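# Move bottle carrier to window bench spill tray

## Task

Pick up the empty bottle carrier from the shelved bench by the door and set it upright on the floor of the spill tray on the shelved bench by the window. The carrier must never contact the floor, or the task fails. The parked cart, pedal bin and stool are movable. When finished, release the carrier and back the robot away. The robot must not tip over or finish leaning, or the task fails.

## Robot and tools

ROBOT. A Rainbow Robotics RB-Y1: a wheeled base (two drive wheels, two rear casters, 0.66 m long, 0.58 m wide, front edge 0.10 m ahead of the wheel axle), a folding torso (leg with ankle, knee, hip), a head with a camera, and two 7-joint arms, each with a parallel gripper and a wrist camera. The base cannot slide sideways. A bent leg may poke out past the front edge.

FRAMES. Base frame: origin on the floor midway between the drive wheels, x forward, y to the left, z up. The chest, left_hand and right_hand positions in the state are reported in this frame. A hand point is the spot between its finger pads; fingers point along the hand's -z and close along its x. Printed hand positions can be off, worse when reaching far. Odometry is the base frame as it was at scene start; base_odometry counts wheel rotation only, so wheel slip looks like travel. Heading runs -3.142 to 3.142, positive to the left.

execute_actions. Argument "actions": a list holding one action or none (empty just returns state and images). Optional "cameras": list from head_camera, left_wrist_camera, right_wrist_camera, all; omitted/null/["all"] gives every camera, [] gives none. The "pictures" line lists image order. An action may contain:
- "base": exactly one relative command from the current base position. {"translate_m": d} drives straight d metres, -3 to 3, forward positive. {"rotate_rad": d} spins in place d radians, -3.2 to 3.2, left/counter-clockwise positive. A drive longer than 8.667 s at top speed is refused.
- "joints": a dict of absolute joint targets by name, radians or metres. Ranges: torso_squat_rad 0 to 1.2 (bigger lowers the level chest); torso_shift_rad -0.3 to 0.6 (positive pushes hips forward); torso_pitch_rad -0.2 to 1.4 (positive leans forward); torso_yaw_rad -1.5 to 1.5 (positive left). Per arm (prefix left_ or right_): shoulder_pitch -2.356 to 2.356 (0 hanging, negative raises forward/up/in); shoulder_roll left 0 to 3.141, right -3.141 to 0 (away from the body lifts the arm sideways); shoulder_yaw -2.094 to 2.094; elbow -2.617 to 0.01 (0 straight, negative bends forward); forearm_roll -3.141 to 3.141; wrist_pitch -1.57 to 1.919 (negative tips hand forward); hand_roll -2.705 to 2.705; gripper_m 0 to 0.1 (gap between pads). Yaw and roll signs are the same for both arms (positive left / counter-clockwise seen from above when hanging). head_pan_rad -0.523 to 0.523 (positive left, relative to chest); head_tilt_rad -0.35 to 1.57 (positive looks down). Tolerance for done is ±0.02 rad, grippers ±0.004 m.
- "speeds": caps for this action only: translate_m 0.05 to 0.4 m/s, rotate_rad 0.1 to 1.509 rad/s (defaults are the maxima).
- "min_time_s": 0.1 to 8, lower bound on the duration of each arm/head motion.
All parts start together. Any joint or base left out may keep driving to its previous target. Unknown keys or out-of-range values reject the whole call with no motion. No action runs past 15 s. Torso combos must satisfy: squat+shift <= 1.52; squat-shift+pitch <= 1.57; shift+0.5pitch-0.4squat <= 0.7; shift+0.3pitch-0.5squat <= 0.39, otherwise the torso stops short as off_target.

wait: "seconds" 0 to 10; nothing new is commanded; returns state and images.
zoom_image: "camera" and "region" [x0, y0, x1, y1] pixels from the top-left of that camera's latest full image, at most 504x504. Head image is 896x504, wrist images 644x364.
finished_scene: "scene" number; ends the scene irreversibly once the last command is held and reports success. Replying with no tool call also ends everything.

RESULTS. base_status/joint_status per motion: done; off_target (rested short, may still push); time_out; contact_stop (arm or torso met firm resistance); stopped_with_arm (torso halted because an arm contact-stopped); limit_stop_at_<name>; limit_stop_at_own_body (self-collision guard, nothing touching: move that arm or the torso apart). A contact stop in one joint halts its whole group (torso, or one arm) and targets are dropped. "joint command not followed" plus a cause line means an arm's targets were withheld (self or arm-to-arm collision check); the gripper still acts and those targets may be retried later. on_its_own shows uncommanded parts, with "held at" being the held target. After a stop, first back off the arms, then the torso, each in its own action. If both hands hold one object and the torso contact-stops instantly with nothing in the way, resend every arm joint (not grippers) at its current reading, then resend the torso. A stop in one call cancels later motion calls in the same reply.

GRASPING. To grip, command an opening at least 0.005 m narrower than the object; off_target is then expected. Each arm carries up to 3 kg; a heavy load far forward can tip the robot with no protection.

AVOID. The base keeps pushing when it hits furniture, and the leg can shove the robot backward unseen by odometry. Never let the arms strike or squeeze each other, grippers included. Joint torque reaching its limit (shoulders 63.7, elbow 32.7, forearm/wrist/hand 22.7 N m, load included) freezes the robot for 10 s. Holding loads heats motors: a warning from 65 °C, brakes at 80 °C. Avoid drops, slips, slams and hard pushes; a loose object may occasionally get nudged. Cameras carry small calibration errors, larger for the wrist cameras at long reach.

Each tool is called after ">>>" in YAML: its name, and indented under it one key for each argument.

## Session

>>> execute_actions:
  actions:
    - {"joints":{"head_tilt_rad":0.3}}
  cameras: ["head_camera"]

>>> execute_actions:
  actions:
    - {"base":{"rotate_rad":1.2}}
  cameras: ["head_camera"]

>>> execute_actions:
  actions:
    - {"base":{"rotate_rad":1.2}}
  cameras: ["head_camera"]

>>> execute_actions:
  actions:
    - {"base":{"rotate_rad":1.2}}
  cameras: ["head_camera"]

>>> execute_actions:
  actions:
    - {"base":{"rotate_rad":1.2}}
  cameras: ["head_camera"]

Scene clock: 0.60 s.
base_odometry: x=+0.000 y=+0.000 heading=+0.000 (m, m, rad; odometry frame)
base_status: not commanded
joint_positions: torso_squat_rad=+0.350 torso_shift_rad=-0.001 torso_pitch_rad=+0.000 torso_yaw_rad=+0.000 left_shoulder_pitch_rad=+0.001 left_shoulder_roll_rad=+0.038 left_shoulder_yaw_rad=-0.032 left_elbow_rad=-0.137 left_forearm_roll_rad=+0.044 left_wrist_pitch_rad=+0.041 left_hand_roll_rad=+0.033 left_gripper_m=+0.101 right_shoulder_pitch_rad=-0.045 right_shoulder_roll_rad=-0.024 right_shoulder_yaw_rad=-0.021 right_elbow_rad=-0.238 right_forearm_roll_rad=-0.038 right_wrist_pitch_rad=-0.051 right_hand_roll_rad=+0.004 right_gripper_m=+0.100 head_pan_rad=+0.000 head_tilt_rad=+0.300
joint_status: all done
chest: x=-0.2285 y=-0.0006 z=+1.2474 quat_wxyz=(+1.000, +0.001, +0.000, +0.000) (m; base frame)
left_hand: x=-0.1717 y=+0.2474 z=+0.5649 quat_wxyz=(+0.998, +0.016, -0.048, +0.022) (m; base frame)
right_hand: x=-0.0697 y=-0.2390 z=+0.5804 quat_wxyz=(+0.986, -0.010, -0.165, -0.018) (m; base frame)
pictures: head_camera
camera_calibration (this result's frames):
head_camera: T_world_to_cam=[[0.0225515, -0.999217, 0.0325132, -0.0443152], [-0.241787, -0.0370072, -0.969623, 1.40777], [0.970067, 0.0140052, -0.242432, 0.493247], [0, 0, 0, 1]] pos_world=[-0.137104, 0.000909052, 1.48603]
Images, in order (width x height): head_camera 896x504.

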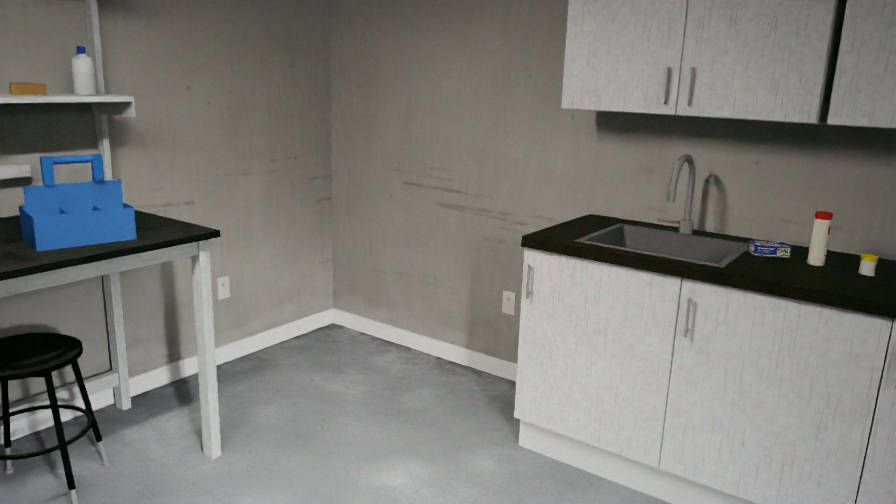

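Scene clock: 4.27 s.
base_odometry: x=+0.000 y=+0.000 heading=+1.199 (m, m, rad; odometry frame)
base_status: done
joint_positions: torso_squat_rad=+0.350 torso_shift_rad=-0.001 torso_pitch_rad=+0.000 torso_yaw_rad=+0.000 left_shoulder_pitch_rad=+0.001 left_shoulder_roll_rad=+0.038 left_shoulder_yaw_rad=-0.032 left_elbow_rad=-0.137 left_forearm_roll_rad=+0.044 left_wrist_pitch_rad=+0.041 left_hand_roll_rad=+0.033 left_gripper_m=+0.101 right_shoulder_pitch_rad=-0.045 right_shoulder_roll_rad=-0.024 right_shoulder_yaw_rad=-0.021 right_elbow_rad=-0.238 right_forearm_roll_rad=-0.038 right_wrist_pitch_rad=-0.051 right_hand_roll_rad=+0.004 right_gripper_m=+0.100 head_pan_rad=+0.000 head_tilt_rad=+0.300
joint_status: not commanded
chest: x=-0.2285 y=-0.0006 z=+1.2474 quat_wxyz=(+1.000, +0.001, +0.000, +0.000) (m; base frame)
left_hand: x=-0.1717 y=+0.2474 z=+0.5649 quat_wxyz=(+0.998, +0.016, -0.048, +0.022) (m; base frame)
right_hand: x=-0.0697 y=-0.2390 z=+0.5804 quat_wxyz=(+0.986, -0.010, -0.165, -0.018) (m; base frame)
pictures: head_camera
camera_calibration (this result's frames):
head_camera: T_world_to_cam=[[0.0225516, -0.999217, 0.0325133, -0.044317], [-0.241787, -0.0370073, -0.969623, 1.40777], [0.970067, 0.0140053, -0.242432, 0.493247], [0, 0, 0, 1]] pos_world=[-0.137103, 0.00090746, 1.48603]
Images, in order (width x height): head_camera 896x504.

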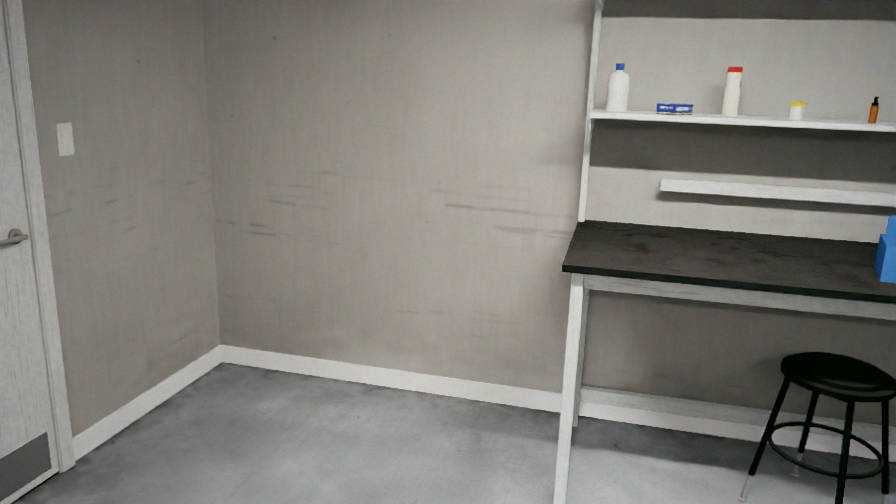

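Scene clock: 7.93 s.
base_odometry: x=+0.000 y=+0.000 heading=+2.399 (m, m, rad; odometry frame)
base_status: done
joint_positions: torso_squat_rad=+0.350 torso_shift_rad=-0.001 torso_pitch_rad=+0.000 torso_yaw_rad=+0.000 left_shoulder_pitch_rad=+0.001 left_shoulder_roll_rad=+0.038 left_shoulder_yaw_rad=-0.032 left_elbow_rad=-0.137 left_forearm_roll_rad=+0.044 left_wrist_pitch_rad=+0.041 left_hand_roll_rad=+0.033 left_gripper_m=+0.101 right_shoulder_pitch_rad=-0.045 right_shoulder_roll_rad=-0.024 right_shoulder_yaw_rad=-0.021 right_elbow_rad=-0.238 right_forearm_roll_rad=-0.038 right_wrist_pitch_rad=-0.051 right_hand_roll_rad=+0.004 right_gripper_m=+0.100 head_pan_rad=+0.000 head_tilt_rad=+0.300
joint_status: not commanded
chest: x=-0.2285 y=-0.0005 z=+1.2474 quat_wxyz=(+1.000, +0.001, +0.000, +0.000) (m; base frame)
left_hand: x=-0.1717 y=+0.2474 z=+0.5649 quat_wxyz=(+0.998, +0.016, -0.048, +0.022) (m; base frame)
right_hand: x=-0.0697 y=-0.2390 z=+0.5804 quat_wxyz=(+0.986, -0.010, -0.165, -0.018) (m; base frame)
pictures: head_camera
camera_calibration (this result's frames):
head_camera: T_world_to_cam=[[0.0225514, -0.999216, 0.0325364, -0.0443322], [-0.241787, -0.0370297, -0.969623, 1.40777], [0.970067, 0.0139995, -0.242432, 0.493247], [0, 0, 0, 1]] pos_world=[-0.137103, 0.000926655, 1.48603]
Images, in order (width x height): head_camera 896x504.

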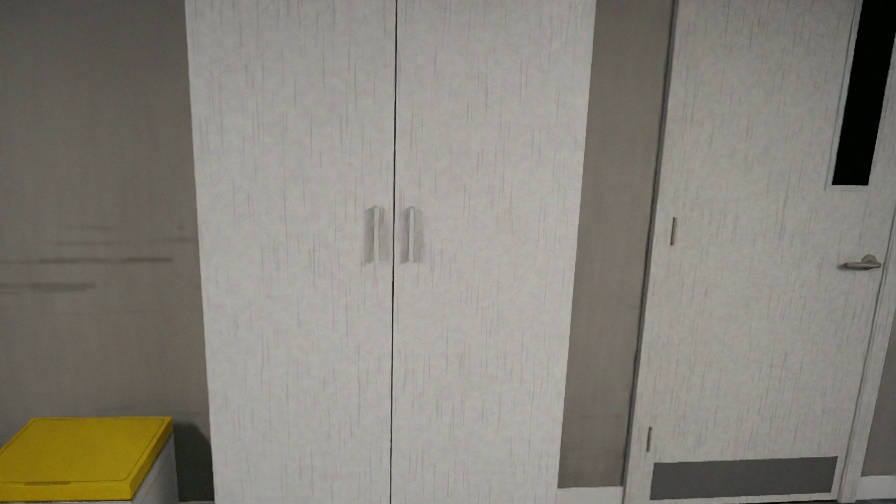

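Scene clock: 11.60 s.
base_odometry: x=+0.000 y=+0.000 heading=-2.685 (m, m, rad; odometry frame)
base_status: done
joint_positions: torso_squat_rad=+0.350 torso_shift_rad=-0.001 torso_pitch_rad=+0.000 torso_yaw_rad=+0.000 left_shoulder_pitch_rad=+0.001 left_shoulder_roll_rad=+0.038 left_shoulder_yaw_rad=-0.032 left_elbow_rad=-0.137 left_forearm_roll_rad=+0.044 left_wrist_pitch_rad=+0.041 left_hand_roll_rad=+0.033 left_gripper_m=+0.101 right_shoulder_pitch_rad=-0.045 right_shoulder_roll_rad=-0.024 right_shoulder_yaw_rad=-0.021 right_elbow_rad=-0.238 right_forearm_roll_rad=-0.038 right_wrist_pitch_rad=-0.051 right_hand_roll_rad=+0.004 right_gripper_m=+0.100 head_pan_rad=+0.000 head_tilt_rad=+0.300
joint_status: not commanded
chest: x=-0.2285 y=-0.0005 z=+1.2474 quat_wxyz=(+1.000, +0.001, +0.000, +0.000) (m; base frame)
left_hand: x=-0.1717 y=+0.2474 z=+0.5649 quat_wxyz=(+0.998, +0.016, -0.048, +0.022) (m; base frame)
right_hand: x=-0.0697 y=-0.2390 z=+0.5804 quat_wxyz=(+0.986, -0.010, -0.165, -0.018) (m; base frame)
pictures: head_camera
camera_calibration (this result's frames):
head_camera: T_world_to_cam=[[0.0225513, -0.999216, 0.0325452, -0.0443397], [-0.241787, -0.0370382, -0.969622, 1.40777], [0.970067, 0.0139972, -0.242433, 0.493247], [0, 0, 0, 1]] pos_world=[-0.137103, 0.000932191, 1.48603]
Images, in order (width x height): head_camera 896x504.

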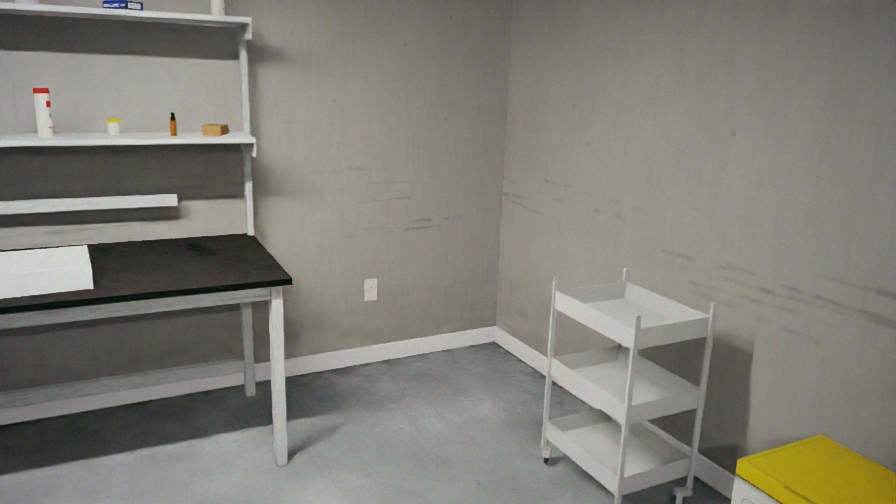

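Scene clock: 15.27 s.
base_odometry: x=+0.000 y=+0.000 heading=-1.485 (m, m, rad; odometry frame)
base_status: done
joint_positions: torso_squat_rad=+0.350 torso_shift_rad=-0.001 torso_pitch_rad=+0.000 torso_yaw_rad=+0.000 left_shoulder_pitch_rad=+0.001 left_shoulder_roll_rad=+0.038 left_shoulder_yaw_rad=-0.032 left_elbow_rad=-0.137 left_forearm_roll_rad=+0.044 left_wrist_pitch_rad=+0.041 left_hand_roll_rad=+0.033 left_gripper_m=+0.101 right_shoulder_pitch_rad=-0.045 right_shoulder_roll_rad=-0.024 right_shoulder_yaw_rad=-0.021 right_elbow_rad=-0.238 right_forearm_roll_rad=-0.038 right_wrist_pitch_rad=-0.051 right_hand_roll_rad=+0.004 right_gripper_m=+0.100 head_pan_rad=+0.000 head_tilt_rad=+0.300
joint_status: not commanded
chest: x=-0.2285 y=-0.0005 z=+1.2474 quat_wxyz=(+1.000, +0.001, +0.000, +0.000) (m; base frame)
left_hand: x=-0.1717 y=+0.2474 z=+0.5649 quat_wxyz=(+0.998, +0.016, -0.048, +0.022) (m; base frame)
right_hand: x=-0.0697 y=-0.2390 z=+0.5804 quat_wxyz=(+0.986, -0.010, -0.165, -0.018) (m; base frame)
pictures: head_camera
camera_calibration (this result's frames):
head_camera: T_world_to_cam=[[0.0225515, -0.999216, 0.0325499, -0.0443441], [-0.241787, -0.0370428, -0.969622, 1.40777], [0.970067, 0.0139963, -0.242433, 0.493247], [0, 0, 0, 1]] pos_world=[-0.137103, 0.000934678, 1.48603]
Images, in order (width x height): head_camera 896x504.

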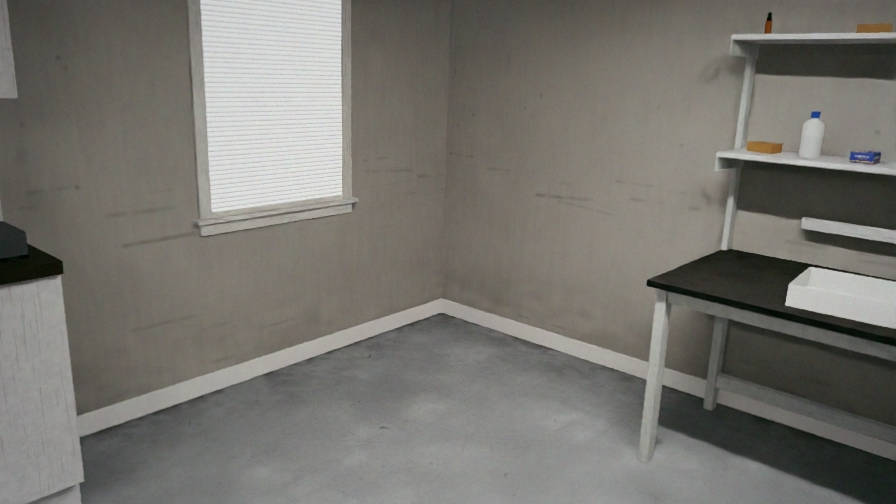

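>>> execute_actions:
  actions:
    - {"base":{"rotate_rad":1.92},"joints":{"left_shoulder_pitch_rad":-0.4,"left_elbow_rad":-1.77,"left_wrist_pitch_rad":0.6,"left_shoulder_yaw_rad":0.1,"left_hand_roll_rad":0,"left_forearm_roll_rad":0,"head_tilt_rad":0.45}}
  cameras: []

>>> execute_actions:
  actions:
    - {"base":{"translate_m":1.4}}
  cameras: ["head_camera","left_wrist_camera"]

Scene clock: 19.67 s.
base_odometry: x=+0.000 y=+0.000 heading=+0.434 (m, m, rad; odometry frame)
base_status: done
joint_positions: torso_squat_rad=+0.350 torso_shift_rad=-0.001 torso_pitch_rad=+0.000 torso_yaw_rad=+0.000 left_shoulder_pitch_rad=-0.400 left_shoulder_roll_rad=+0.039 left_shoulder_yaw_rad=+0.100 left_elbow_rad=-1.770 left_forearm_roll_rad=+0.000 left_wrist_pitch_rad=+0.600 left_hand_roll_rad=+0.000 left_gripper_m=+0.101 right_shoulder_pitch_rad=-0.045 right_shoulder_roll_rad=-0.024 right_shoulder_yaw_rad=-0.021 right_elbow_rad=-0.238 right_forearm_roll_rad=-0.038 right_wrist_pitch_rad=-0.051 right_hand_roll_rad=+0.004 right_gripper_m=+0.100 head_pan_rad=+0.000 head_tilt_rad=+0.450
joint_status: all done
chest: x=-0.2285 y=-0.0005 z=+1.2474 quat_wxyz=(+1.000, +0.001, +0.000, +0.000) (m; base frame)
left_hand: x=+0.3642 y=+0.2069 z=+1.1919 quat_wxyz=(+0.714, +0.000, -0.699, -0.019) (m; base frame)
right_hand: x=-0.0697 y=-0.2391 z=+0.5804 quat_wxyz=(+0.986, -0.010, -0.165, -0.018) (m; base frame)
pictures: none
No camera images: the call's "cameras" was empty. Leave "cameras" out to get every camera's image.

Scene clock: 24.70 s.
base_odometry: x=+1.270 y=+0.590 heading=+0.435 (m, m, rad; odometry frame)
base_status: done
joint_positions: torso_squat_rad=+0.350 torso_shift_rad=-0.001 torso_pitch_rad=+0.000 torso_yaw_rad=+0.000 left_shoulder_pitch_rad=-0.400 left_shoulder_roll_rad=+0.039 left_shoulder_yaw_rad=+0.100 left_elbow_rad=-1.770 left_forearm_roll_rad=+0.000 left_wrist_pitch_rad=+0.600 left_hand_roll_rad=+0.000 left_gripper_m=+0.101 right_shoulder_pitch_rad=-0.045 right_shoulder_roll_rad=-0.024 right_shoulder_yaw_rad=-0.021 right_elbow_rad=-0.238 right_forearm_roll_rad=-0.038 right_wrist_pitch_rad=-0.051 right_hand_roll_rad=+0.004 right_gripper_m=+0.100 head_pan_rad=+0.000 head_tilt_rad=+0.450
joint_status: not commanded
chest: x=-0.2284 y=-0.0005 z=+1.2474 quat_wxyz=(+1.000, +0.001, +0.000, +0.000) (m; base frame)
left_hand: x=+0.3643 y=+0.2069 z=+1.1918 quat_wxyz=(+0.714, +0.000, -0.699, -0.019) (m; base frame)
right_hand: x=-0.0696 y=-0.2391 z=+0.5804 quat_wxyz=(+0.986, -0.010, -0.165, -0.018) (m; base frame)
pictures: head_camera, left_wrist_camera
camera_calibration (this result's frames):
head_camera: T_world_to_cam=[[0.0273383, -0.999213, 0.0287287, -0.0378131], [-0.384016, -0.0370321, -0.922584, 1.31034], [0.922922, 0.0141896, -0.384726, 0.689401], [0, 0, 0, 1]] pos_world=[-0.132037, 0.000959061, 1.47522]
left_wrist_camera: T_world_to_cam=[[0.0237662, -0.0140448, 0.999619, -1.20039], [-0.68074, -0.732501, 0.00589305, 0.417727], [0.73214, -0.680621, -0.0269696, -0.00575904], [0, 0, 0, 1]] pos_world=[0.317108, 0.285206, 1.19731]
Images, in order (width x height): head_camera 896x504, left_wrist_camera 644x364.

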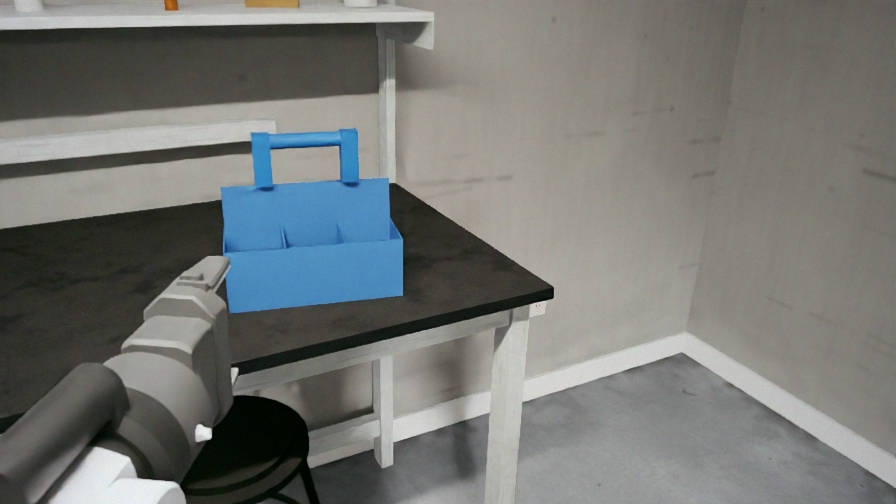

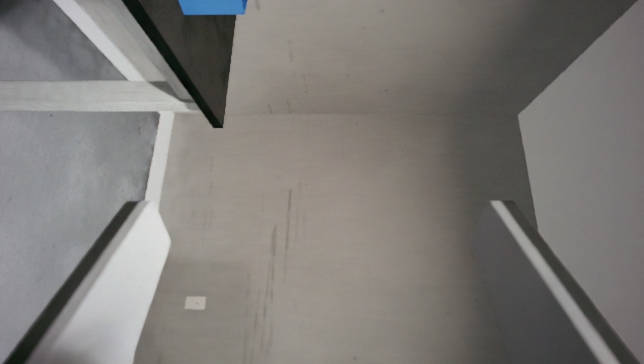

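>>> execute_actions:
  actions:
    - {"base":{"translate_m":0.52},"joints":{"left_shoulder_yaw_rad":0.27,"left_gripper_m":0.07,"head_pan_rad":0.3}}
  cameras: ["head_camera","left_wrist_camera"]

Scene clock: 27.60 s.
base_odometry: x=+1.741 y=+0.809 heading=+0.436 (m, m, rad; odometry frame)
base_status: done
joint_positions: torso_squat_rad=+0.350 torso_shift_rad=-0.001 torso_pitch_rad=+0.000 torso_yaw_rad=+0.000 left_shoulder_pitch_rad=-0.400 left_shoulder_roll_rad=+0.039 left_shoulder_yaw_rad=+0.270 left_elbow_rad=-1.770 left_forearm_roll_rad=+0.000 left_wrist_pitch_rad=+0.600 left_hand_roll_rad=+0.000 left_gripper_m=+0.070 right_shoulder_pitch_rad=-0.045 right_shoulder_roll_rad=-0.024 right_shoulder_yaw_rad=-0.021 right_elbow_rad=-0.238 right_forearm_roll_rad=-0.038 right_wrist_pitch_rad=-0.051 right_hand_roll_rad=+0.004 right_gripper_m=+0.100 head_pan_rad=+0.300 head_tilt_rad=+0.450
joint_status: all done
chest: x=-0.2284 y=-0.0005 z=+1.2474 quat_wxyz=(+1.000, +0.001, +0.000, +0.000) (m; base frame)
left_hand: x=+0.3599 y=+0.2917 z=+1.1913 quat_wxyz=(+0.713, +0.032, -0.698, +0.060) (m; base frame)
right_hand: x=-0.0697 y=-0.2391 z=+0.5804 quat_wxyz=(+0.986, -0.010, -0.165, -0.018) (m; base frame)
pictures: head_camera, left_wrist_camera
camera_calibration (this result's frames):
head_camera: T_world_to_cam=[[0.321705, -0.946402, 0.0288046, 0.0228908], [-0.355518, -0.148933, -0.922727, 1.31634], [0.877561, 0.286605, -0.384376, 0.679755], [0, 0, 0, 1]] pos_world=[-0.135907, 0.0228897, 1.47525]
left_wrist_camera: T_world_to_cam=[[0.0183839, 0.052336, 0.99846, -1.21464], [-0.557293, -0.828578, 0.0536923, 0.403518], [0.830112, -0.557422, 0.013934, -0.0647171], [0, 0, 0, 1]] pos_world=[0.30093, 0.361841, 1.19201]
Images, in order (width x height): head_camera 896x504, left_wrist_camera 644x364.

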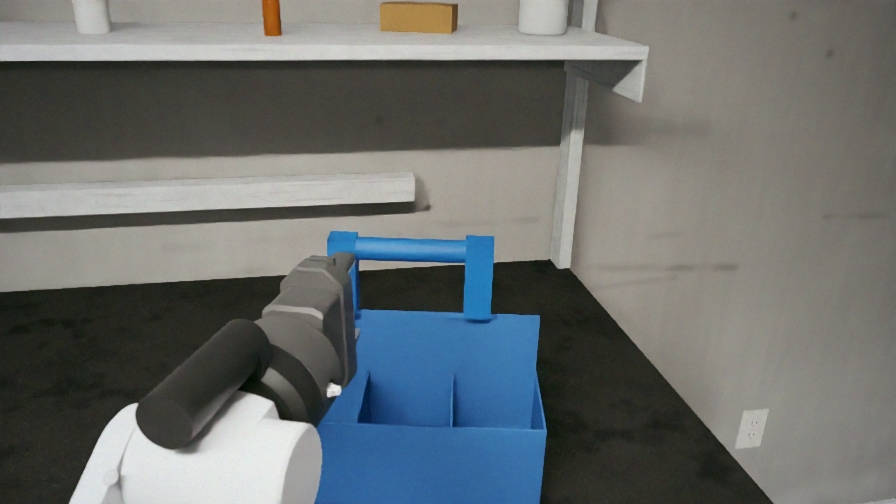

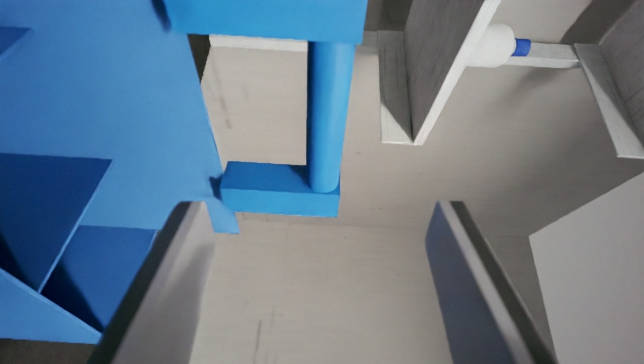

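>>> execute_actions:
  actions:
    - {"base":{"translate_m":0.13},"joints":{"left_shoulder_yaw_rad":0.22},"speeds":{"translate_m":0.1}}
  cameras: ["head_camera","left_wrist_camera"]

Scene clock: 29.60 s.
base_odometry: x=+1.859 y=+0.864 heading=+0.437 (m, m, rad; odometry frame)
base_status: done
joint_positions: torso_squat_rad=+0.350 torso_shift_rad=-0.001 torso_pitch_rad=+0.000 torso_yaw_rad=+0.000 left_shoulder_pitch_rad=-0.400 left_shoulder_roll_rad=+0.038 left_shoulder_yaw_rad=+0.220 left_elbow_rad=-1.770 left_forearm_roll_rad=+0.000 left_wrist_pitch_rad=+0.600 left_hand_roll_rad=+0.000 left_gripper_m=+0.070 right_shoulder_pitch_rad=-0.045 right_shoulder_roll_rad=-0.024 right_shoulder_yaw_rad=-0.021 right_elbow_rad=-0.238 right_forearm_roll_rad=-0.038 right_wrist_pitch_rad=-0.051 right_hand_roll_rad=+0.004 right_gripper_m=+0.100 head_pan_rad=+0.300 head_tilt_rad=+0.450
joint_status: all done
chest: x=-0.2284 y=-0.0005 z=+1.2474 quat_wxyz=(+1.000, +0.001, +0.000, +0.000) (m; base frame)
left_hand: x=+0.3626 y=+0.2672 z=+1.1920 quat_wxyz=(+0.714, +0.023, -0.699, +0.037) (m; base frame)
right_hand: x=-0.0697 y=-0.2391 z=+0.5804 quat_wxyz=(+0.986, -0.010, -0.165, -0.018) (m; base frame)
pictures: head_camera, left_wrist_camera
camera_calibration (this result's frames):
head_camera: T_world_to_cam=[[0.321705, -0.946403, 0.0287709, 0.0229078], [-0.355595, -0.148925, -0.922699, 1.31631], [0.87753, 0.286606, -0.384446, 0.679786], [0, 0, 0, 1]] pos_world=[-0.135829, 0.0228813, 1.47524]
left_wrist_camera: T_world_to_cam=[[0.0211528, 0.033285, 0.999222, -1.21085], [-0.594645, -0.803025, 0.0393377, 0.408473], [0.80371, -0.595014, 0.0028065, -0.0477857], [0, 0, 0, 1]] pos_world=[0.306915, 0.339884, 1.19397]
Images, in order (width x height): head_camera 896x504, left_wrist_camera 644x364.

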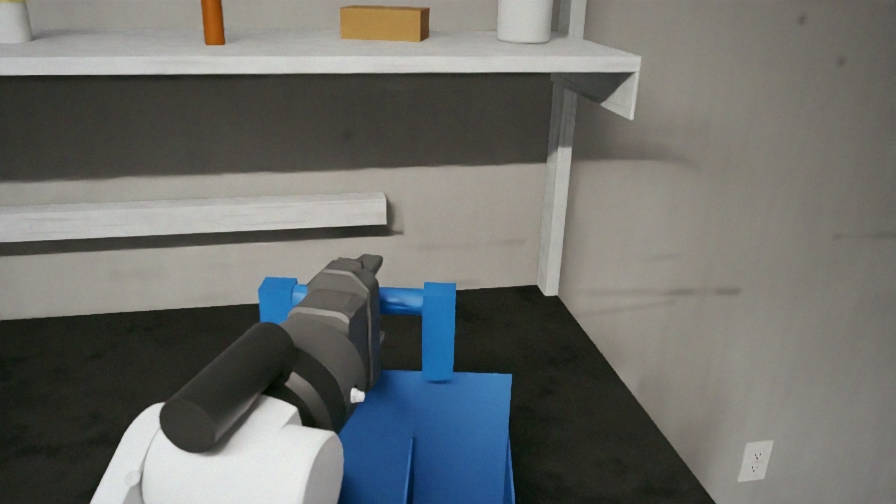

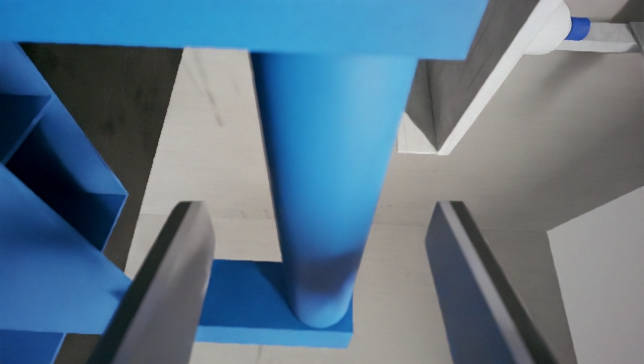

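>>> execute_actions:
  actions:
    - {"joints":{"left_gripper_m":0}}
  cameras: []

>>> execute_actions:
  actions:
    - {"joints":{"torso_squat_rad":0}}
  cameras: []

>>> execute_actions:
  actions:
    - {"base":{"translate_m":-2.0}}
  cameras: []

>>> execute_actions:
  actions:
    - {"base":{"rotate_rad":-2.62},"joints":{"head_pan_rad":0,"head_tilt_rad":0.55},"speeds":{"rotate_rad":0.8}}
  cameras: []

>>> execute_actions:
  actions:
    - {"base":{"translate_m":1.5}}
  cameras: ["head_camera"]

Scene clock: 31.47 s.
base_odometry: x=+1.859 y=+0.864 heading=+0.437 (m, m, rad; odometry frame)
base_status: not commanded
joint_positions: torso_squat_rad=+0.350 torso_shift_rad=-0.001 torso_pitch_rad=+0.000 torso_yaw_rad=+0.000 left_shoulder_pitch_rad=-0.400 left_shoulder_roll_rad=+0.038 left_shoulder_yaw_rad=+0.220 left_elbow_rad=-1.770 left_forearm_roll_rad=+0.000 left_wrist_pitch_rad=+0.600 left_hand_roll_rad=+0.000 left_gripper_m=+0.025 right_shoulder_pitch_rad=-0.045 right_shoulder_roll_rad=-0.024 right_shoulder_yaw_rad=-0.021 right_elbow_rad=-0.238 right_forearm_roll_rad=-0.038 right_wrist_pitch_rad=-0.051 right_hand_roll_rad=+0.004 right_gripper_m=+0.100 head_pan_rad=+0.300 head_tilt_rad=+0.450
joint_status: left_gripper_m off_target (ended at +0.025, target +0.000)
chest: x=-0.2284 y=-0.0005 z=+1.2474 quat_wxyz=(+1.000, +0.001, +0.000, +0.000) (m; base frame)
left_hand: x=+0.3626 y=+0.2672 z=+1.1920 quat_wxyz=(+0.714, +0.023, -0.699, +0.037) (m; base frame)
right_hand: x=-0.0697 y=-0.2391 z=+0.5804 quat_wxyz=(+0.986, -0.010, -0.165, -0.018) (m; base frame)
pictures: none
No camera images: the call's "cameras" was empty. Leave "cameras" out to get every camera's image.

Scene clock: 33.43 s.
base_odometry: x=+1.859 y=+0.864 heading=+0.437 (m, m, rad; odometry frame)
base_status: not commanded
joint_positions: torso_squat_rad=+0.000 torso_shift_rad=-0.001 torso_pitch_rad=+0.000 torso_yaw_rad=+0.000 left_shoulder_pitch_rad=-0.400 left_shoulder_roll_rad=+0.038 left_shoulder_yaw_rad=+0.220 left_elbow_rad=-1.770 left_forearm_roll_rad=+0.000 left_wrist_pitch_rad=+0.600 left_hand_roll_rad=+0.000 left_gripper_m=+0.025 right_shoulder_pitch_rad=-0.045 right_shoulder_roll_rad=-0.024 right_shoulder_yaw_rad=-0.021 right_elbow_rad=-0.238 right_forearm_roll_rad=-0.038 right_wrist_pitch_rad=-0.051 right_hand_roll_rad=+0.004 right_gripper_m=+0.100 head_pan_rad=+0.300 head_tilt_rad=+0.450
joint_status: all done
chest: x=-0.2283 y=-0.0005 z=+1.2899 quat_wxyz=(+1.000, +0.001, +0.000, +0.000) (m; base frame)
left_hand: x=+0.3626 y=+0.2672 z=+1.2340 quat_wxyz=(+0.714, +0.023, -0.699, +0.037) (m; base frame)
right_hand: x=-0.0697 y=-0.2391 z=+0.6229 quat_wxyz=(+0.986, -0.010, -0.165, -0.018) (m; base frame)
pictures: none
No camera images: the call's "cameras" was empty. Leave "cameras" out to get every camera's image.

Scene clock: 40.43 s.
base_odometry: x=+0.048 y=+0.016 heading=+0.439 (m, m, rad; odometry frame)
base_status: done
joint_positions: torso_squat_rad=+0.000 torso_shift_rad=-0.001 torso_pitch_rad=+0.000 torso_yaw_rad=+0.000 left_shoulder_pitch_rad=-0.399 left_shoulder_roll_rad=+0.038 left_shoulder_yaw_rad=+0.220 left_elbow_rad=-1.770 left_forearm_roll_rad=+0.000 left_wrist_pitch_rad=+0.600 left_hand_roll_rad=+0.000 left_gripper_m=+0.025 right_shoulder_pitch_rad=-0.045 right_shoulder_roll_rad=-0.024 right_shoulder_yaw_rad=-0.021 right_elbow_rad=-0.238 right_forearm_roll_rad=-0.038 right_wrist_pitch_rad=-0.051 right_hand_roll_rad=+0.004 right_gripper_m=+0.100 head_pan_rad=+0.300 head_tilt_rad=+0.450
joint_status: not commanded
chest: x=-0.2284 y=-0.0005 z=+1.2899 quat_wxyz=(+1.000, +0.001, +0.000, +0.000) (m; base frame)
left_hand: x=+0.3625 y=+0.2673 z=+1.2340 quat_wxyz=(+0.714, +0.023, -0.699, +0.037) (m; base frame)
right_hand: x=-0.0697 y=-0.2391 z=+0.6229 quat_wxyz=(+0.986, -0.010, -0.165, -0.018) (m; base frame)
pictures: none
No camera images: the call's "cameras" was empty. Leave "cameras" out to get every camera's image.

Scene clock: 45.77 s.
base_odometry: x=+0.048 y=+0.016 heading=-2.181 (m, m, rad; odometry frame)
base_status: done
joint_positions: torso_squat_rad=+0.000 torso_shift_rad=-0.001 torso_pitch_rad=+0.000 torso_yaw_rad=+0.000 left_shoulder_pitch_rad=-0.399 left_shoulder_roll_rad=+0.038 left_shoulder_yaw_rad=+0.220 left_elbow_rad=-1.770 left_forearm_roll_rad=+0.000 left_wrist_pitch_rad=+0.600 left_hand_roll_rad=+0.000 left_gripper_m=+0.025 right_shoulder_pitch_rad=-0.045 right_shoulder_roll_rad=-0.024 right_shoulder_yaw_rad=-0.021 right_elbow_rad=-0.238 right_forearm_roll_rad=-0.038 right_wrist_pitch_rad=-0.051 right_hand_roll_rad=+0.004 right_gripper_m=+0.100 head_pan_rad=+0.000 head_tilt_rad=+0.550
joint_status: all done
chest: x=-0.2284 y=-0.0005 z=+1.2899 quat_wxyz=(+1.000, +0.001, +0.000, +0.000) (m; base frame)
left_hand: x=+0.3625 y=+0.2673 z=+1.2340 quat_wxyz=(+0.714, +0.023, -0.699, +0.037) (m; base frame)
right_hand: x=-0.0697 y=-0.2391 z=+0.6229 quat_wxyz=(+0.986, -0.010, -0.165, -0.018) (m; base frame)
pictures: none
No camera images: the call's "cameras" was empty. Leave "cameras" out to get every camera's image.

Scene clock: 51.17 s.
base_odometry: x=-0.812 y=-1.213 heading=-2.182 (m, m, rad; odometry frame)
base_status: done
joint_positions: torso_squat_rad=+0.000 torso_shift_rad=-0.001 torso_pitch_rad=+0.000 torso_yaw_rad=+0.000 left_shoulder_pitch_rad=-0.399 left_shoulder_roll_rad=+0.038 left_shoulder_yaw_rad=+0.220 left_elbow_rad=-1.770 left_forearm_roll_rad=+0.000 left_wrist_pitch_rad=+0.600 left_hand_roll_rad=+0.000 left_gripper_m=+0.025 right_shoulder_pitch_rad=-0.045 right_shoulder_roll_rad=-0.024 right_shoulder_yaw_rad=-0.021 right_elbow_rad=-0.238 right_forearm_roll_rad=-0.038 right_wrist_pitch_rad=-0.051 right_hand_roll_rad=+0.004 right_gripper_m=+0.100 head_pan_rad=+0.000 head_tilt_rad=+0.550
joint_status: not commanded
chest: x=-0.2284 y=-0.0005 z=+1.2899 quat_wxyz=(+1.000, +0.001, +0.000, +0.000) (m; base frame)
left_hand: x=+0.3626 y=+0.2673 z=+1.2339 quat_wxyz=(+0.714, +0.023, -0.699, +0.037) (m; base frame)
right_hand: x=-0.0697 y=-0.2391 z=+0.6229 quat_wxyz=(+0.986, -0.010, -0.165, -0.018) (m; base frame)
pictures: head_camera
camera_calibration (this result's frames):
head_camera: T_world_to_cam=[[0.030576, -0.9992, 0.0257841, -0.0339976], [-0.474306, -0.0372111, -0.879573, 1.26687], [0.879829, 0.0146643, -0.475065, 0.831393], [0, 0, 0, 1]] pos_world=[-0.129561, 0.000979313, 1.51014]
Images, in order (width x height): head_camera 896x504.

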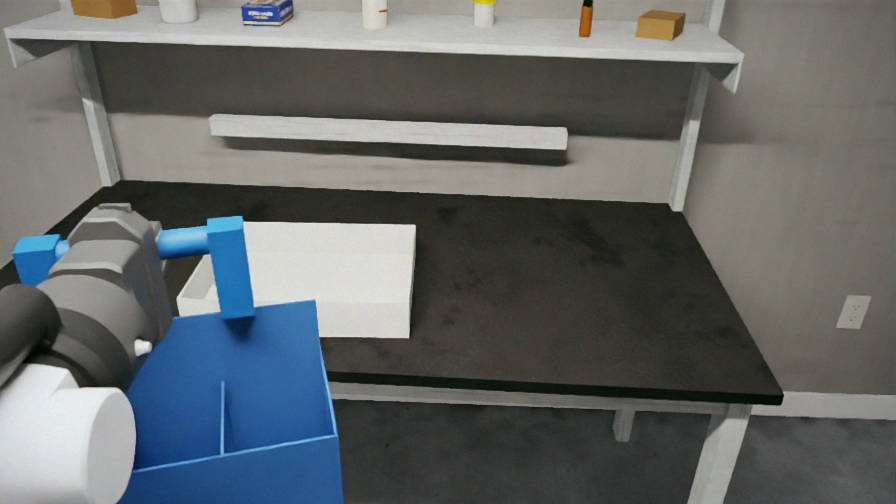

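>>> execute_actions:
  actions:
    - {"base":{"rotate_rad":0.3},"joints":{"torso_yaw_rad":-0.47,"head_pan_rad":0.2,"head_tilt_rad":0.8}}
  cameras: []

>>> execute_actions:
  actions:
    - {"base":{"translate_m":0.71},"joints":{"torso_squat_rad":0.5},"speeds":{"translate_m":0.2}}
  cameras: ["head_camera"]

Scene clock: 53.20 s.
base_odometry: x=-0.812 y=-1.213 heading=-1.882 (m, m, rad; odometry frame)
base_status: done
joint_positions: torso_squat_rad=+0.000 torso_shift_rad=-0.001 torso_pitch_rad=+0.000 torso_yaw_rad=-0.470 left_shoulder_pitch_rad=-0.399 left_shoulder_roll_rad=+0.038 left_shoulder_yaw_rad=+0.220 left_elbow_rad=-1.770 left_forearm_roll_rad=+0.000 left_wrist_pitch_rad=+0.600 left_hand_roll_rad=+0.000 left_gripper_m=+0.025 right_shoulder_pitch_rad=-0.045 right_shoulder_roll_rad=-0.024 right_shoulder_yaw_rad=-0.021 right_elbow_rad=-0.238 right_forearm_roll_rad=-0.038 right_wrist_pitch_rad=-0.051 right_hand_roll_rad=+0.004 right_gripper_m=+0.100 head_pan_rad=+0.200 head_tilt_rad=+0.800
joint_status: all done
chest: x=-0.2284 y=-0.0006 z=+1.2899 quat_wxyz=(+0.973, +0.001, +0.000, -0.233) (m; base frame)
left_hand: x=+0.4197 y=-0.0294 z=+1.2335 quat_wxyz=(+0.703, -0.140, -0.685, -0.130) (m; base frame)
right_hand: x=-0.1952 y=-0.2850 z=+0.6229 quat_wxyz=(+0.955, -0.048, -0.158, -0.247) (m; base frame)
pictures: none
No camera images: the call's "cameras" was empty. Leave "cameras" out to get every camera's image.

Scene clock: 57.80 s.
base_odometry: x=-1.029 y=-1.889 heading=-1.881 (m, m, rad; odometry frame)
base_status: done
joint_positions: torso_squat_rad=+0.500 torso_shift_rad=-0.001 torso_pitch_rad=+0.000 torso_yaw_rad=-0.470 left_shoulder_pitch_rad=-0.399 left_shoulder_roll_rad=+0.038 left_shoulder_yaw_rad=+0.220 left_elbow_rad=-1.770 left_forearm_roll_rad=+0.000 left_wrist_pitch_rad=+0.600 left_hand_roll_rad=+0.000 left_gripper_m=+0.025 right_shoulder_pitch_rad=-0.045 right_shoulder_roll_rad=-0.024 right_shoulder_yaw_rad=-0.021 right_elbow_rad=-0.238 right_forearm_roll_rad=-0.038 right_wrist_pitch_rad=-0.051 right_hand_roll_rad=+0.004 right_gripper_m=+0.100 head_pan_rad=+0.200 head_tilt_rad=+0.800
joint_status: all done
chest: x=-0.2283 y=-0.0006 z=+1.2042 quat_wxyz=(+0.973, +0.001, +0.000, -0.233) (m; base frame)
left_hand: x=+0.4198 y=-0.0293 z=+1.1479 quat_wxyz=(+0.703, -0.140, -0.685, -0.130) (m; base frame)
right_hand: x=-0.1952 y=-0.2850 z=+0.5372 quat_wxyz=(+0.955, -0.048, -0.158, -0.247) (m; base frame)
pictures: head_camera
camera_calibration (this result's frames):
head_camera: T_world_to_cam=[[-0.231362, -0.972713, 0.0173554, -0.0842382], [-0.662862, 0.144555, -0.734655, 0.949117], [0.7121, -0.181475, -0.678218, 1.04105], [0, 0, 0, 1]] pos_world=[-0.131691, -0.0302137, 1.4048]
Images, in order (width x height): head_camera 896x504.

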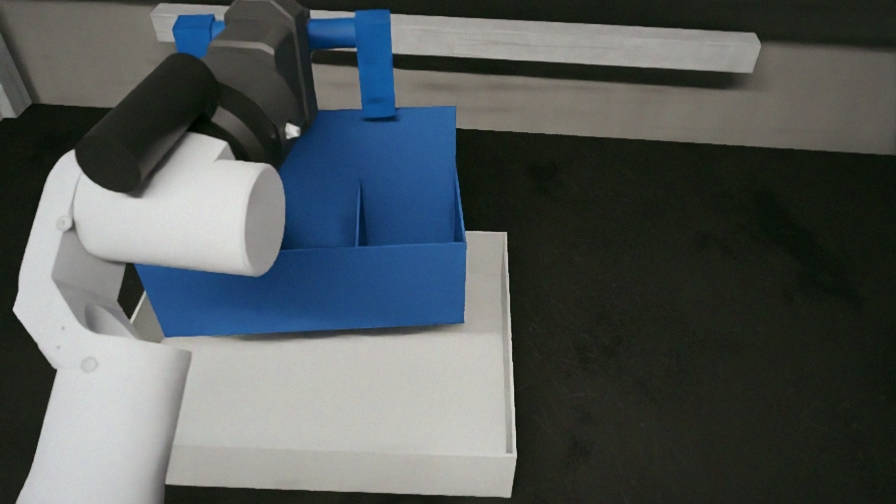

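>>> execute_actions:
  actions:
    - {"base":{"translate_m":-0.11},"joints":{"torso_yaw_rad":-0.52},"speeds":{"translate_m":0.1}}
  cameras: ["head_camera"]

Scene clock: 59.60 s.
base_odometry: x=-0.996 y=-1.784 heading=-1.883 (m, m, rad; odometry frame)
base_status: done
joint_positions: torso_squat_rad=+0.500 torso_shift_rad=-0.001 torso_pitch_rad=+0.000 torso_yaw_rad=-0.520 left_shoulder_pitch_rad=-0.399 left_shoulder_roll_rad=+0.038 left_shoulder_yaw_rad=+0.220 left_elbow_rad=-1.769 left_forearm_roll_rad=+0.000 left_wrist_pitch_rad=+0.600 left_hand_roll_rad=+0.000 left_gripper_m=+0.025 right_shoulder_pitch_rad=-0.045 right_shoulder_roll_rad=-0.024 right_shoulder_yaw_rad=-0.021 right_elbow_rad=-0.238 right_forearm_roll_rad=-0.038 right_wrist_pitch_rad=-0.051 right_hand_roll_rad=+0.004 right_gripper_m=+0.100 head_pan_rad=+0.200 head_tilt_rad=+0.800
joint_status: all done
chest: x=-0.2284 y=-0.0006 z=+1.2042 quat_wxyz=(+0.966, +0.001, +0.000, -0.257) (m; base frame)
left_hand: x=+0.4174 y=-0.0617 z=+1.1479 quat_wxyz=(+0.700, -0.157, -0.681, -0.148) (m; base frame)
right_hand: x=-0.2095 y=-0.2863 z=+0.5372 quat_wxyz=(+0.948, -0.052, -0.157, -0.271) (m; base frame)
pictures: head_camera
camera_calibration (this result's frames):
head_camera: T_world_to_cam=[[-0.279694, -0.959932, 0.017346, -0.095275], [-0.654761, 0.177501, -0.734698, 0.950965], [0.702182, -0.216848, -0.678172, 1.03877], [0, 0, 0, 1]] pos_world=[-0.133398, -0.0349991, 1.40479]
Images, in order (width x height): head_camera 896x504.

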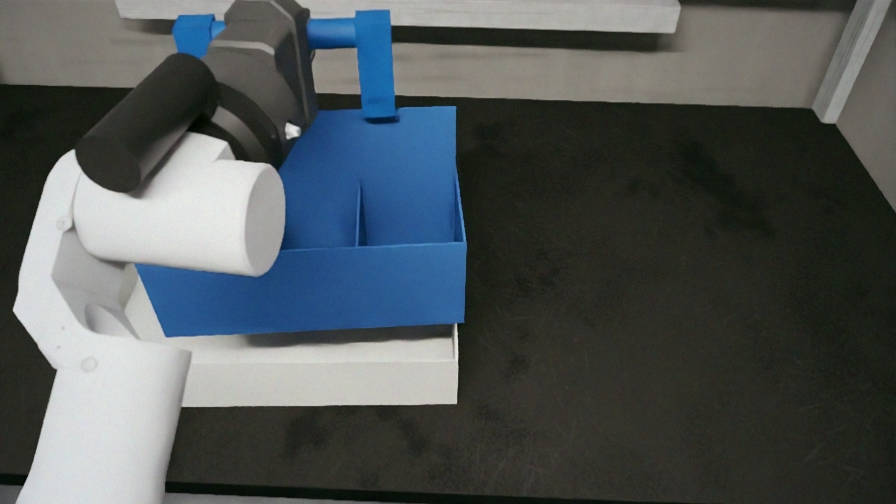

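Shift left ~4 cm keeping orientation.

>>> execute_actions:
  actions:
    - {"base":{"rotate_rad":-0.2},"joints":{"torso_yaw_rad":-0.32}}
  cameras: ["head_camera"]

>>> execute_actions:
  actions:
    - {"joints":{"torso_squat_rad":0.68}}
  cameras: ["head_camera"]

Scene clock: 61.27 s.
base_odometry: x=-0.996 y=-1.785 heading=-2.083 (m, m, rad; odometry frame)
base_status: done
joint_positions: torso_squat_rad=+0.500 torso_shift_rad=-0.001 torso_pitch_rad=+0.000 torso_yaw_rad=-0.320 left_shoulder_pitch_rad=-0.399 left_shoulder_roll_rad=+0.038 left_shoulder_yaw_rad=+0.220 left_elbow_rad=-1.769 left_forearm_roll_rad=+0.000 left_wrist_pitch_rad=+0.600 left_hand_roll_rad=+0.000 left_gripper_m=+0.025 right_shoulder_pitch_rad=-0.045 right_shoulder_roll_rad=-0.024 right_shoulder_yaw_rad=-0.021 right_elbow_rad=-0.238 right_forearm_roll_rad=-0.038 right_wrist_pitch_rad=-0.051 right_hand_roll_rad=+0.004 right_gripper_m=+0.100 head_pan_rad=+0.200 head_tilt_rad=+0.800
joint_status: all done
chest: x=-0.2284 y=-0.0005 z=+1.2042 quat_wxyz=(+0.987, +0.001, +0.000, -0.159) (m; base frame)
left_hand: x=+0.4167 y=+0.0678 z=+1.1480 quat_wxyz=(+0.711, -0.089, -0.693, -0.077) (m; base frame)
right_hand: x=-0.1529 y=-0.2768 z=+0.5372 quat_wxyz=(+0.971, -0.036, -0.162, -0.175) (m; base frame)
pictures: head_camera
camera_calibration (this result's frames):
head_camera: T_world_to_cam=[[-0.0834274, -0.996362, 0.0173959, -0.0504434], [-0.676794, 0.043839, -0.734866, 0.946058], [0.73143, -0.0730814, -0.677989, 1.04532], [0, 0, 0, 1]] pos_world=[-0.128497, -0.0153411, 1.40482]
Images, in order (width x height): head_camera 896x504.

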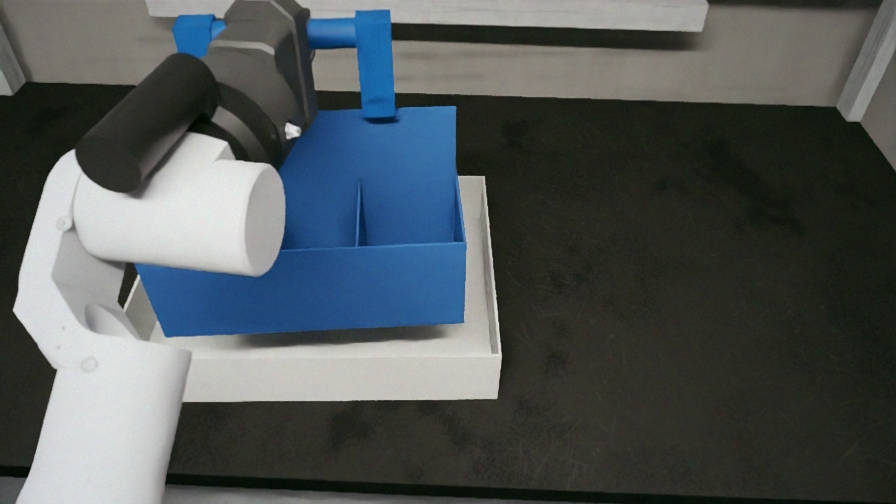

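Scene clock: 62.97 s.
base_odometry: x=-0.996 y=-1.785 heading=-2.083 (m, m, rad; odometry frame)
base_status: not commanded
joint_positions: torso_squat_rad=+0.680 torso_shift_rad=-0.001 torso_pitch_rad=+0.000 torso_yaw_rad=-0.320 left_shoulder_pitch_rad=-0.399 left_shoulder_roll_rad=+0.038 left_shoulder_yaw_rad=+0.220 left_elbow_rad=-1.770 left_forearm_roll_rad=+0.000 left_wrist_pitch_rad=+0.600 left_hand_roll_rad=+0.000 left_gripper_m=+0.025 right_shoulder_pitch_rad=-0.045 right_shoulder_roll_rad=-0.024 right_shoulder_yaw_rad=-0.021 right_elbow_rad=-0.238 right_forearm_roll_rad=-0.038 right_wrist_pitch_rad=-0.051 right_hand_roll_rad=+0.004 right_gripper_m=+0.100 head_pan_rad=+0.200 head_tilt_rad=+0.800
joint_status: all done
chest: x=-0.2284 y=-0.0005 z=+1.1342 quat_wxyz=(+0.987, +0.001, +0.000, -0.159) (m; base frame)
left_hand: x=+0.4167 y=+0.0676 z=+1.0783 quat_wxyz=(+0.711, -0.089, -0.693, -0.077) (m; base frame)
right_hand: x=-0.1528 y=-0.2768 z=+0.4672 quat_wxyz=(+0.971, -0.036, -0.162, -0.175) (m; base frame)
pictures: head_camera
camera_calibration (this result's frames):
head_camera: T_world_to_cam=[[-0.0834658, -0.99636, 0.0173134, -0.0491749], [-0.676703, 0.043917, -0.734945, 0.894731], [0.731509, -0.0730588, -0.677906, 0.997784], [0, 0, 0, 1]] pos_world=[-0.128525, -0.0153929, 1.33483]
Images, in order (width x height): head_camera 896x504.

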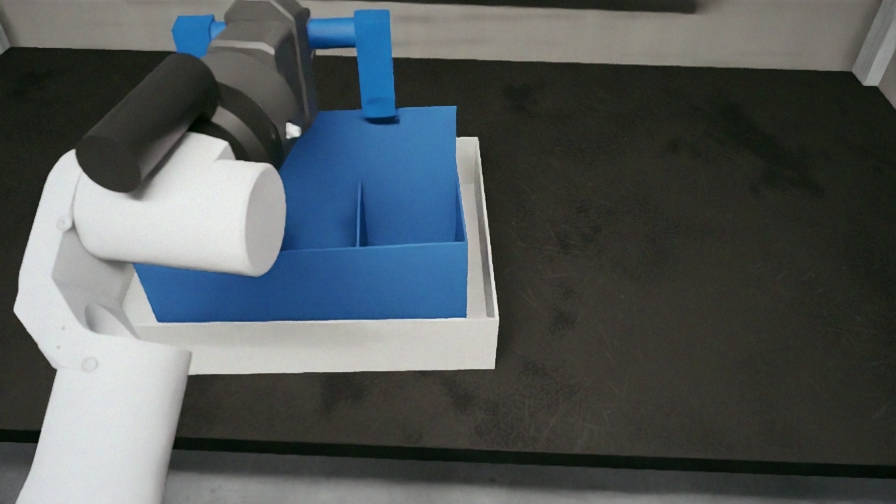

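Lower a little, open, lower a little, retreat.

>>> execute_actions:
  actions:
    - {"joints":{"torso_squat_rad":0.73}}
  cameras: []

>>> execute_actions:
  actions:
    - {"joints":{"left_gripper_m":0.07}}
  cameras: ["left_wrist_camera"]

Scene clock: 63.90 s.
base_odometry: x=-0.996 y=-1.785 heading=-2.083 (m, m, rad; odometry frame)
base_status: not commanded
joint_positions: torso_squat_rad=+0.730 torso_shift_rad=-0.001 torso_pitch_rad=+0.000 torso_yaw_rad=-0.320 left_shoulder_pitch_rad=-0.399 left_shoulder_roll_rad=+0.038 left_shoulder_yaw_rad=+0.220 left_elbow_rad=-1.770 left_forearm_roll_rad=+0.000 left_wrist_pitch_rad=+0.600 left_hand_roll_rad=+0.000 left_gripper_m=+0.025 right_shoulder_pitch_rad=-0.045 right_shoulder_roll_rad=-0.024 right_shoulder_yaw_rad=-0.021 right_elbow_rad=-0.238 right_forearm_roll_rad=-0.038 right_wrist_pitch_rad=-0.051 right_hand_roll_rad=+0.004 right_gripper_m=+0.100 head_pan_rad=+0.200 head_tilt_rad=+0.800
joint_status: all done
chest: x=-0.2284 y=-0.0005 z=+1.1116 quat_wxyz=(+0.987, +0.001, +0.000, -0.159) (m; base frame)
left_hand: x=+0.4167 y=+0.0676 z=+1.0555 quat_wxyz=(+0.711, -0.089, -0.693, -0.077) (m; base frame)
right_hand: x=-0.1528 y=-0.2768 z=+0.4445 quat_wxyz=(+0.971, -0.036, -0.162, -0.175) (m; base frame)
pictures: none
No camera images: the call's "cameras" was empty. Leave "cameras" out to get every camera's image.

Scene clock: 65.07 s.
base_odometry: x=-0.996 y=-1.785 heading=-2.083 (m, m, rad; odometry frame)
base_status: not commanded
joint_positions: torso_squat_rad=+0.730 torso_shift_rad=-0.001 torso_pitch_rad=+0.000 torso_yaw_rad=-0.320 left_shoulder_pitch_rad=-0.399 left_shoulder_roll_rad=+0.038 left_shoulder_yaw_rad=+0.220 left_elbow_rad=-1.770 left_forearm_roll_rad=+0.000 left_wrist_pitch_rad=+0.600 left_hand_roll_rad=+0.000 left_gripper_m=+0.070 right_shoulder_pitch_rad=-0.045 right_shoulder_roll_rad=-0.024 right_shoulder_yaw_rad=-0.021 right_elbow_rad=-0.238 right_forearm_roll_rad=-0.038 right_wrist_pitch_rad=-0.051 right_hand_roll_rad=+0.004 right_gripper_m=+0.100 head_pan_rad=+0.200 head_tilt_rad=+0.800
joint_status: all done
chest: x=-0.2284 y=-0.0005 z=+1.1116 quat_wxyz=(+0.987, +0.001, +0.000, -0.159) (m; base frame)
left_hand: x=+0.4167 y=+0.0676 z=+1.0557 quat_wxyz=(+0.711, -0.089, -0.694, -0.077) (m; base frame)
right_hand: x=-0.1528 y=-0.2768 z=+0.4445 quat_wxyz=(+0.971, -0.036, -0.162, -0.175) (m; base frame)
pictures: left_wrist_camera
camera_calibration (this result's frames):
left_wrist_camera: T_world_to_cam=[[0.0312904, 0.0244801, 0.999211, -1.07279], [-0.817164, -0.575038, 0.0396777, 0.362708], [0.575555, -0.817761, 0.00201111, -0.0986504], [0, 0, 0, 1]] pos_world=[0.386739, 0.15416, 1.05775]
Images, in order (width x height): left_wrist_camera 644x364.

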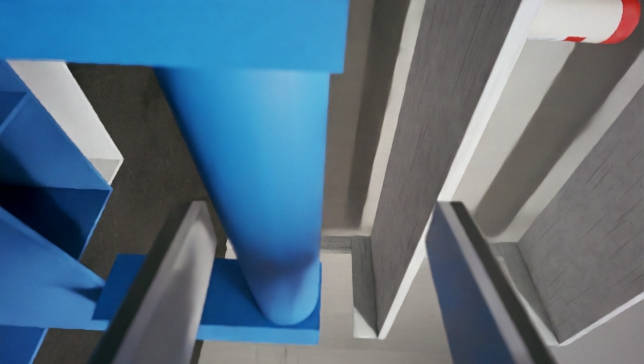

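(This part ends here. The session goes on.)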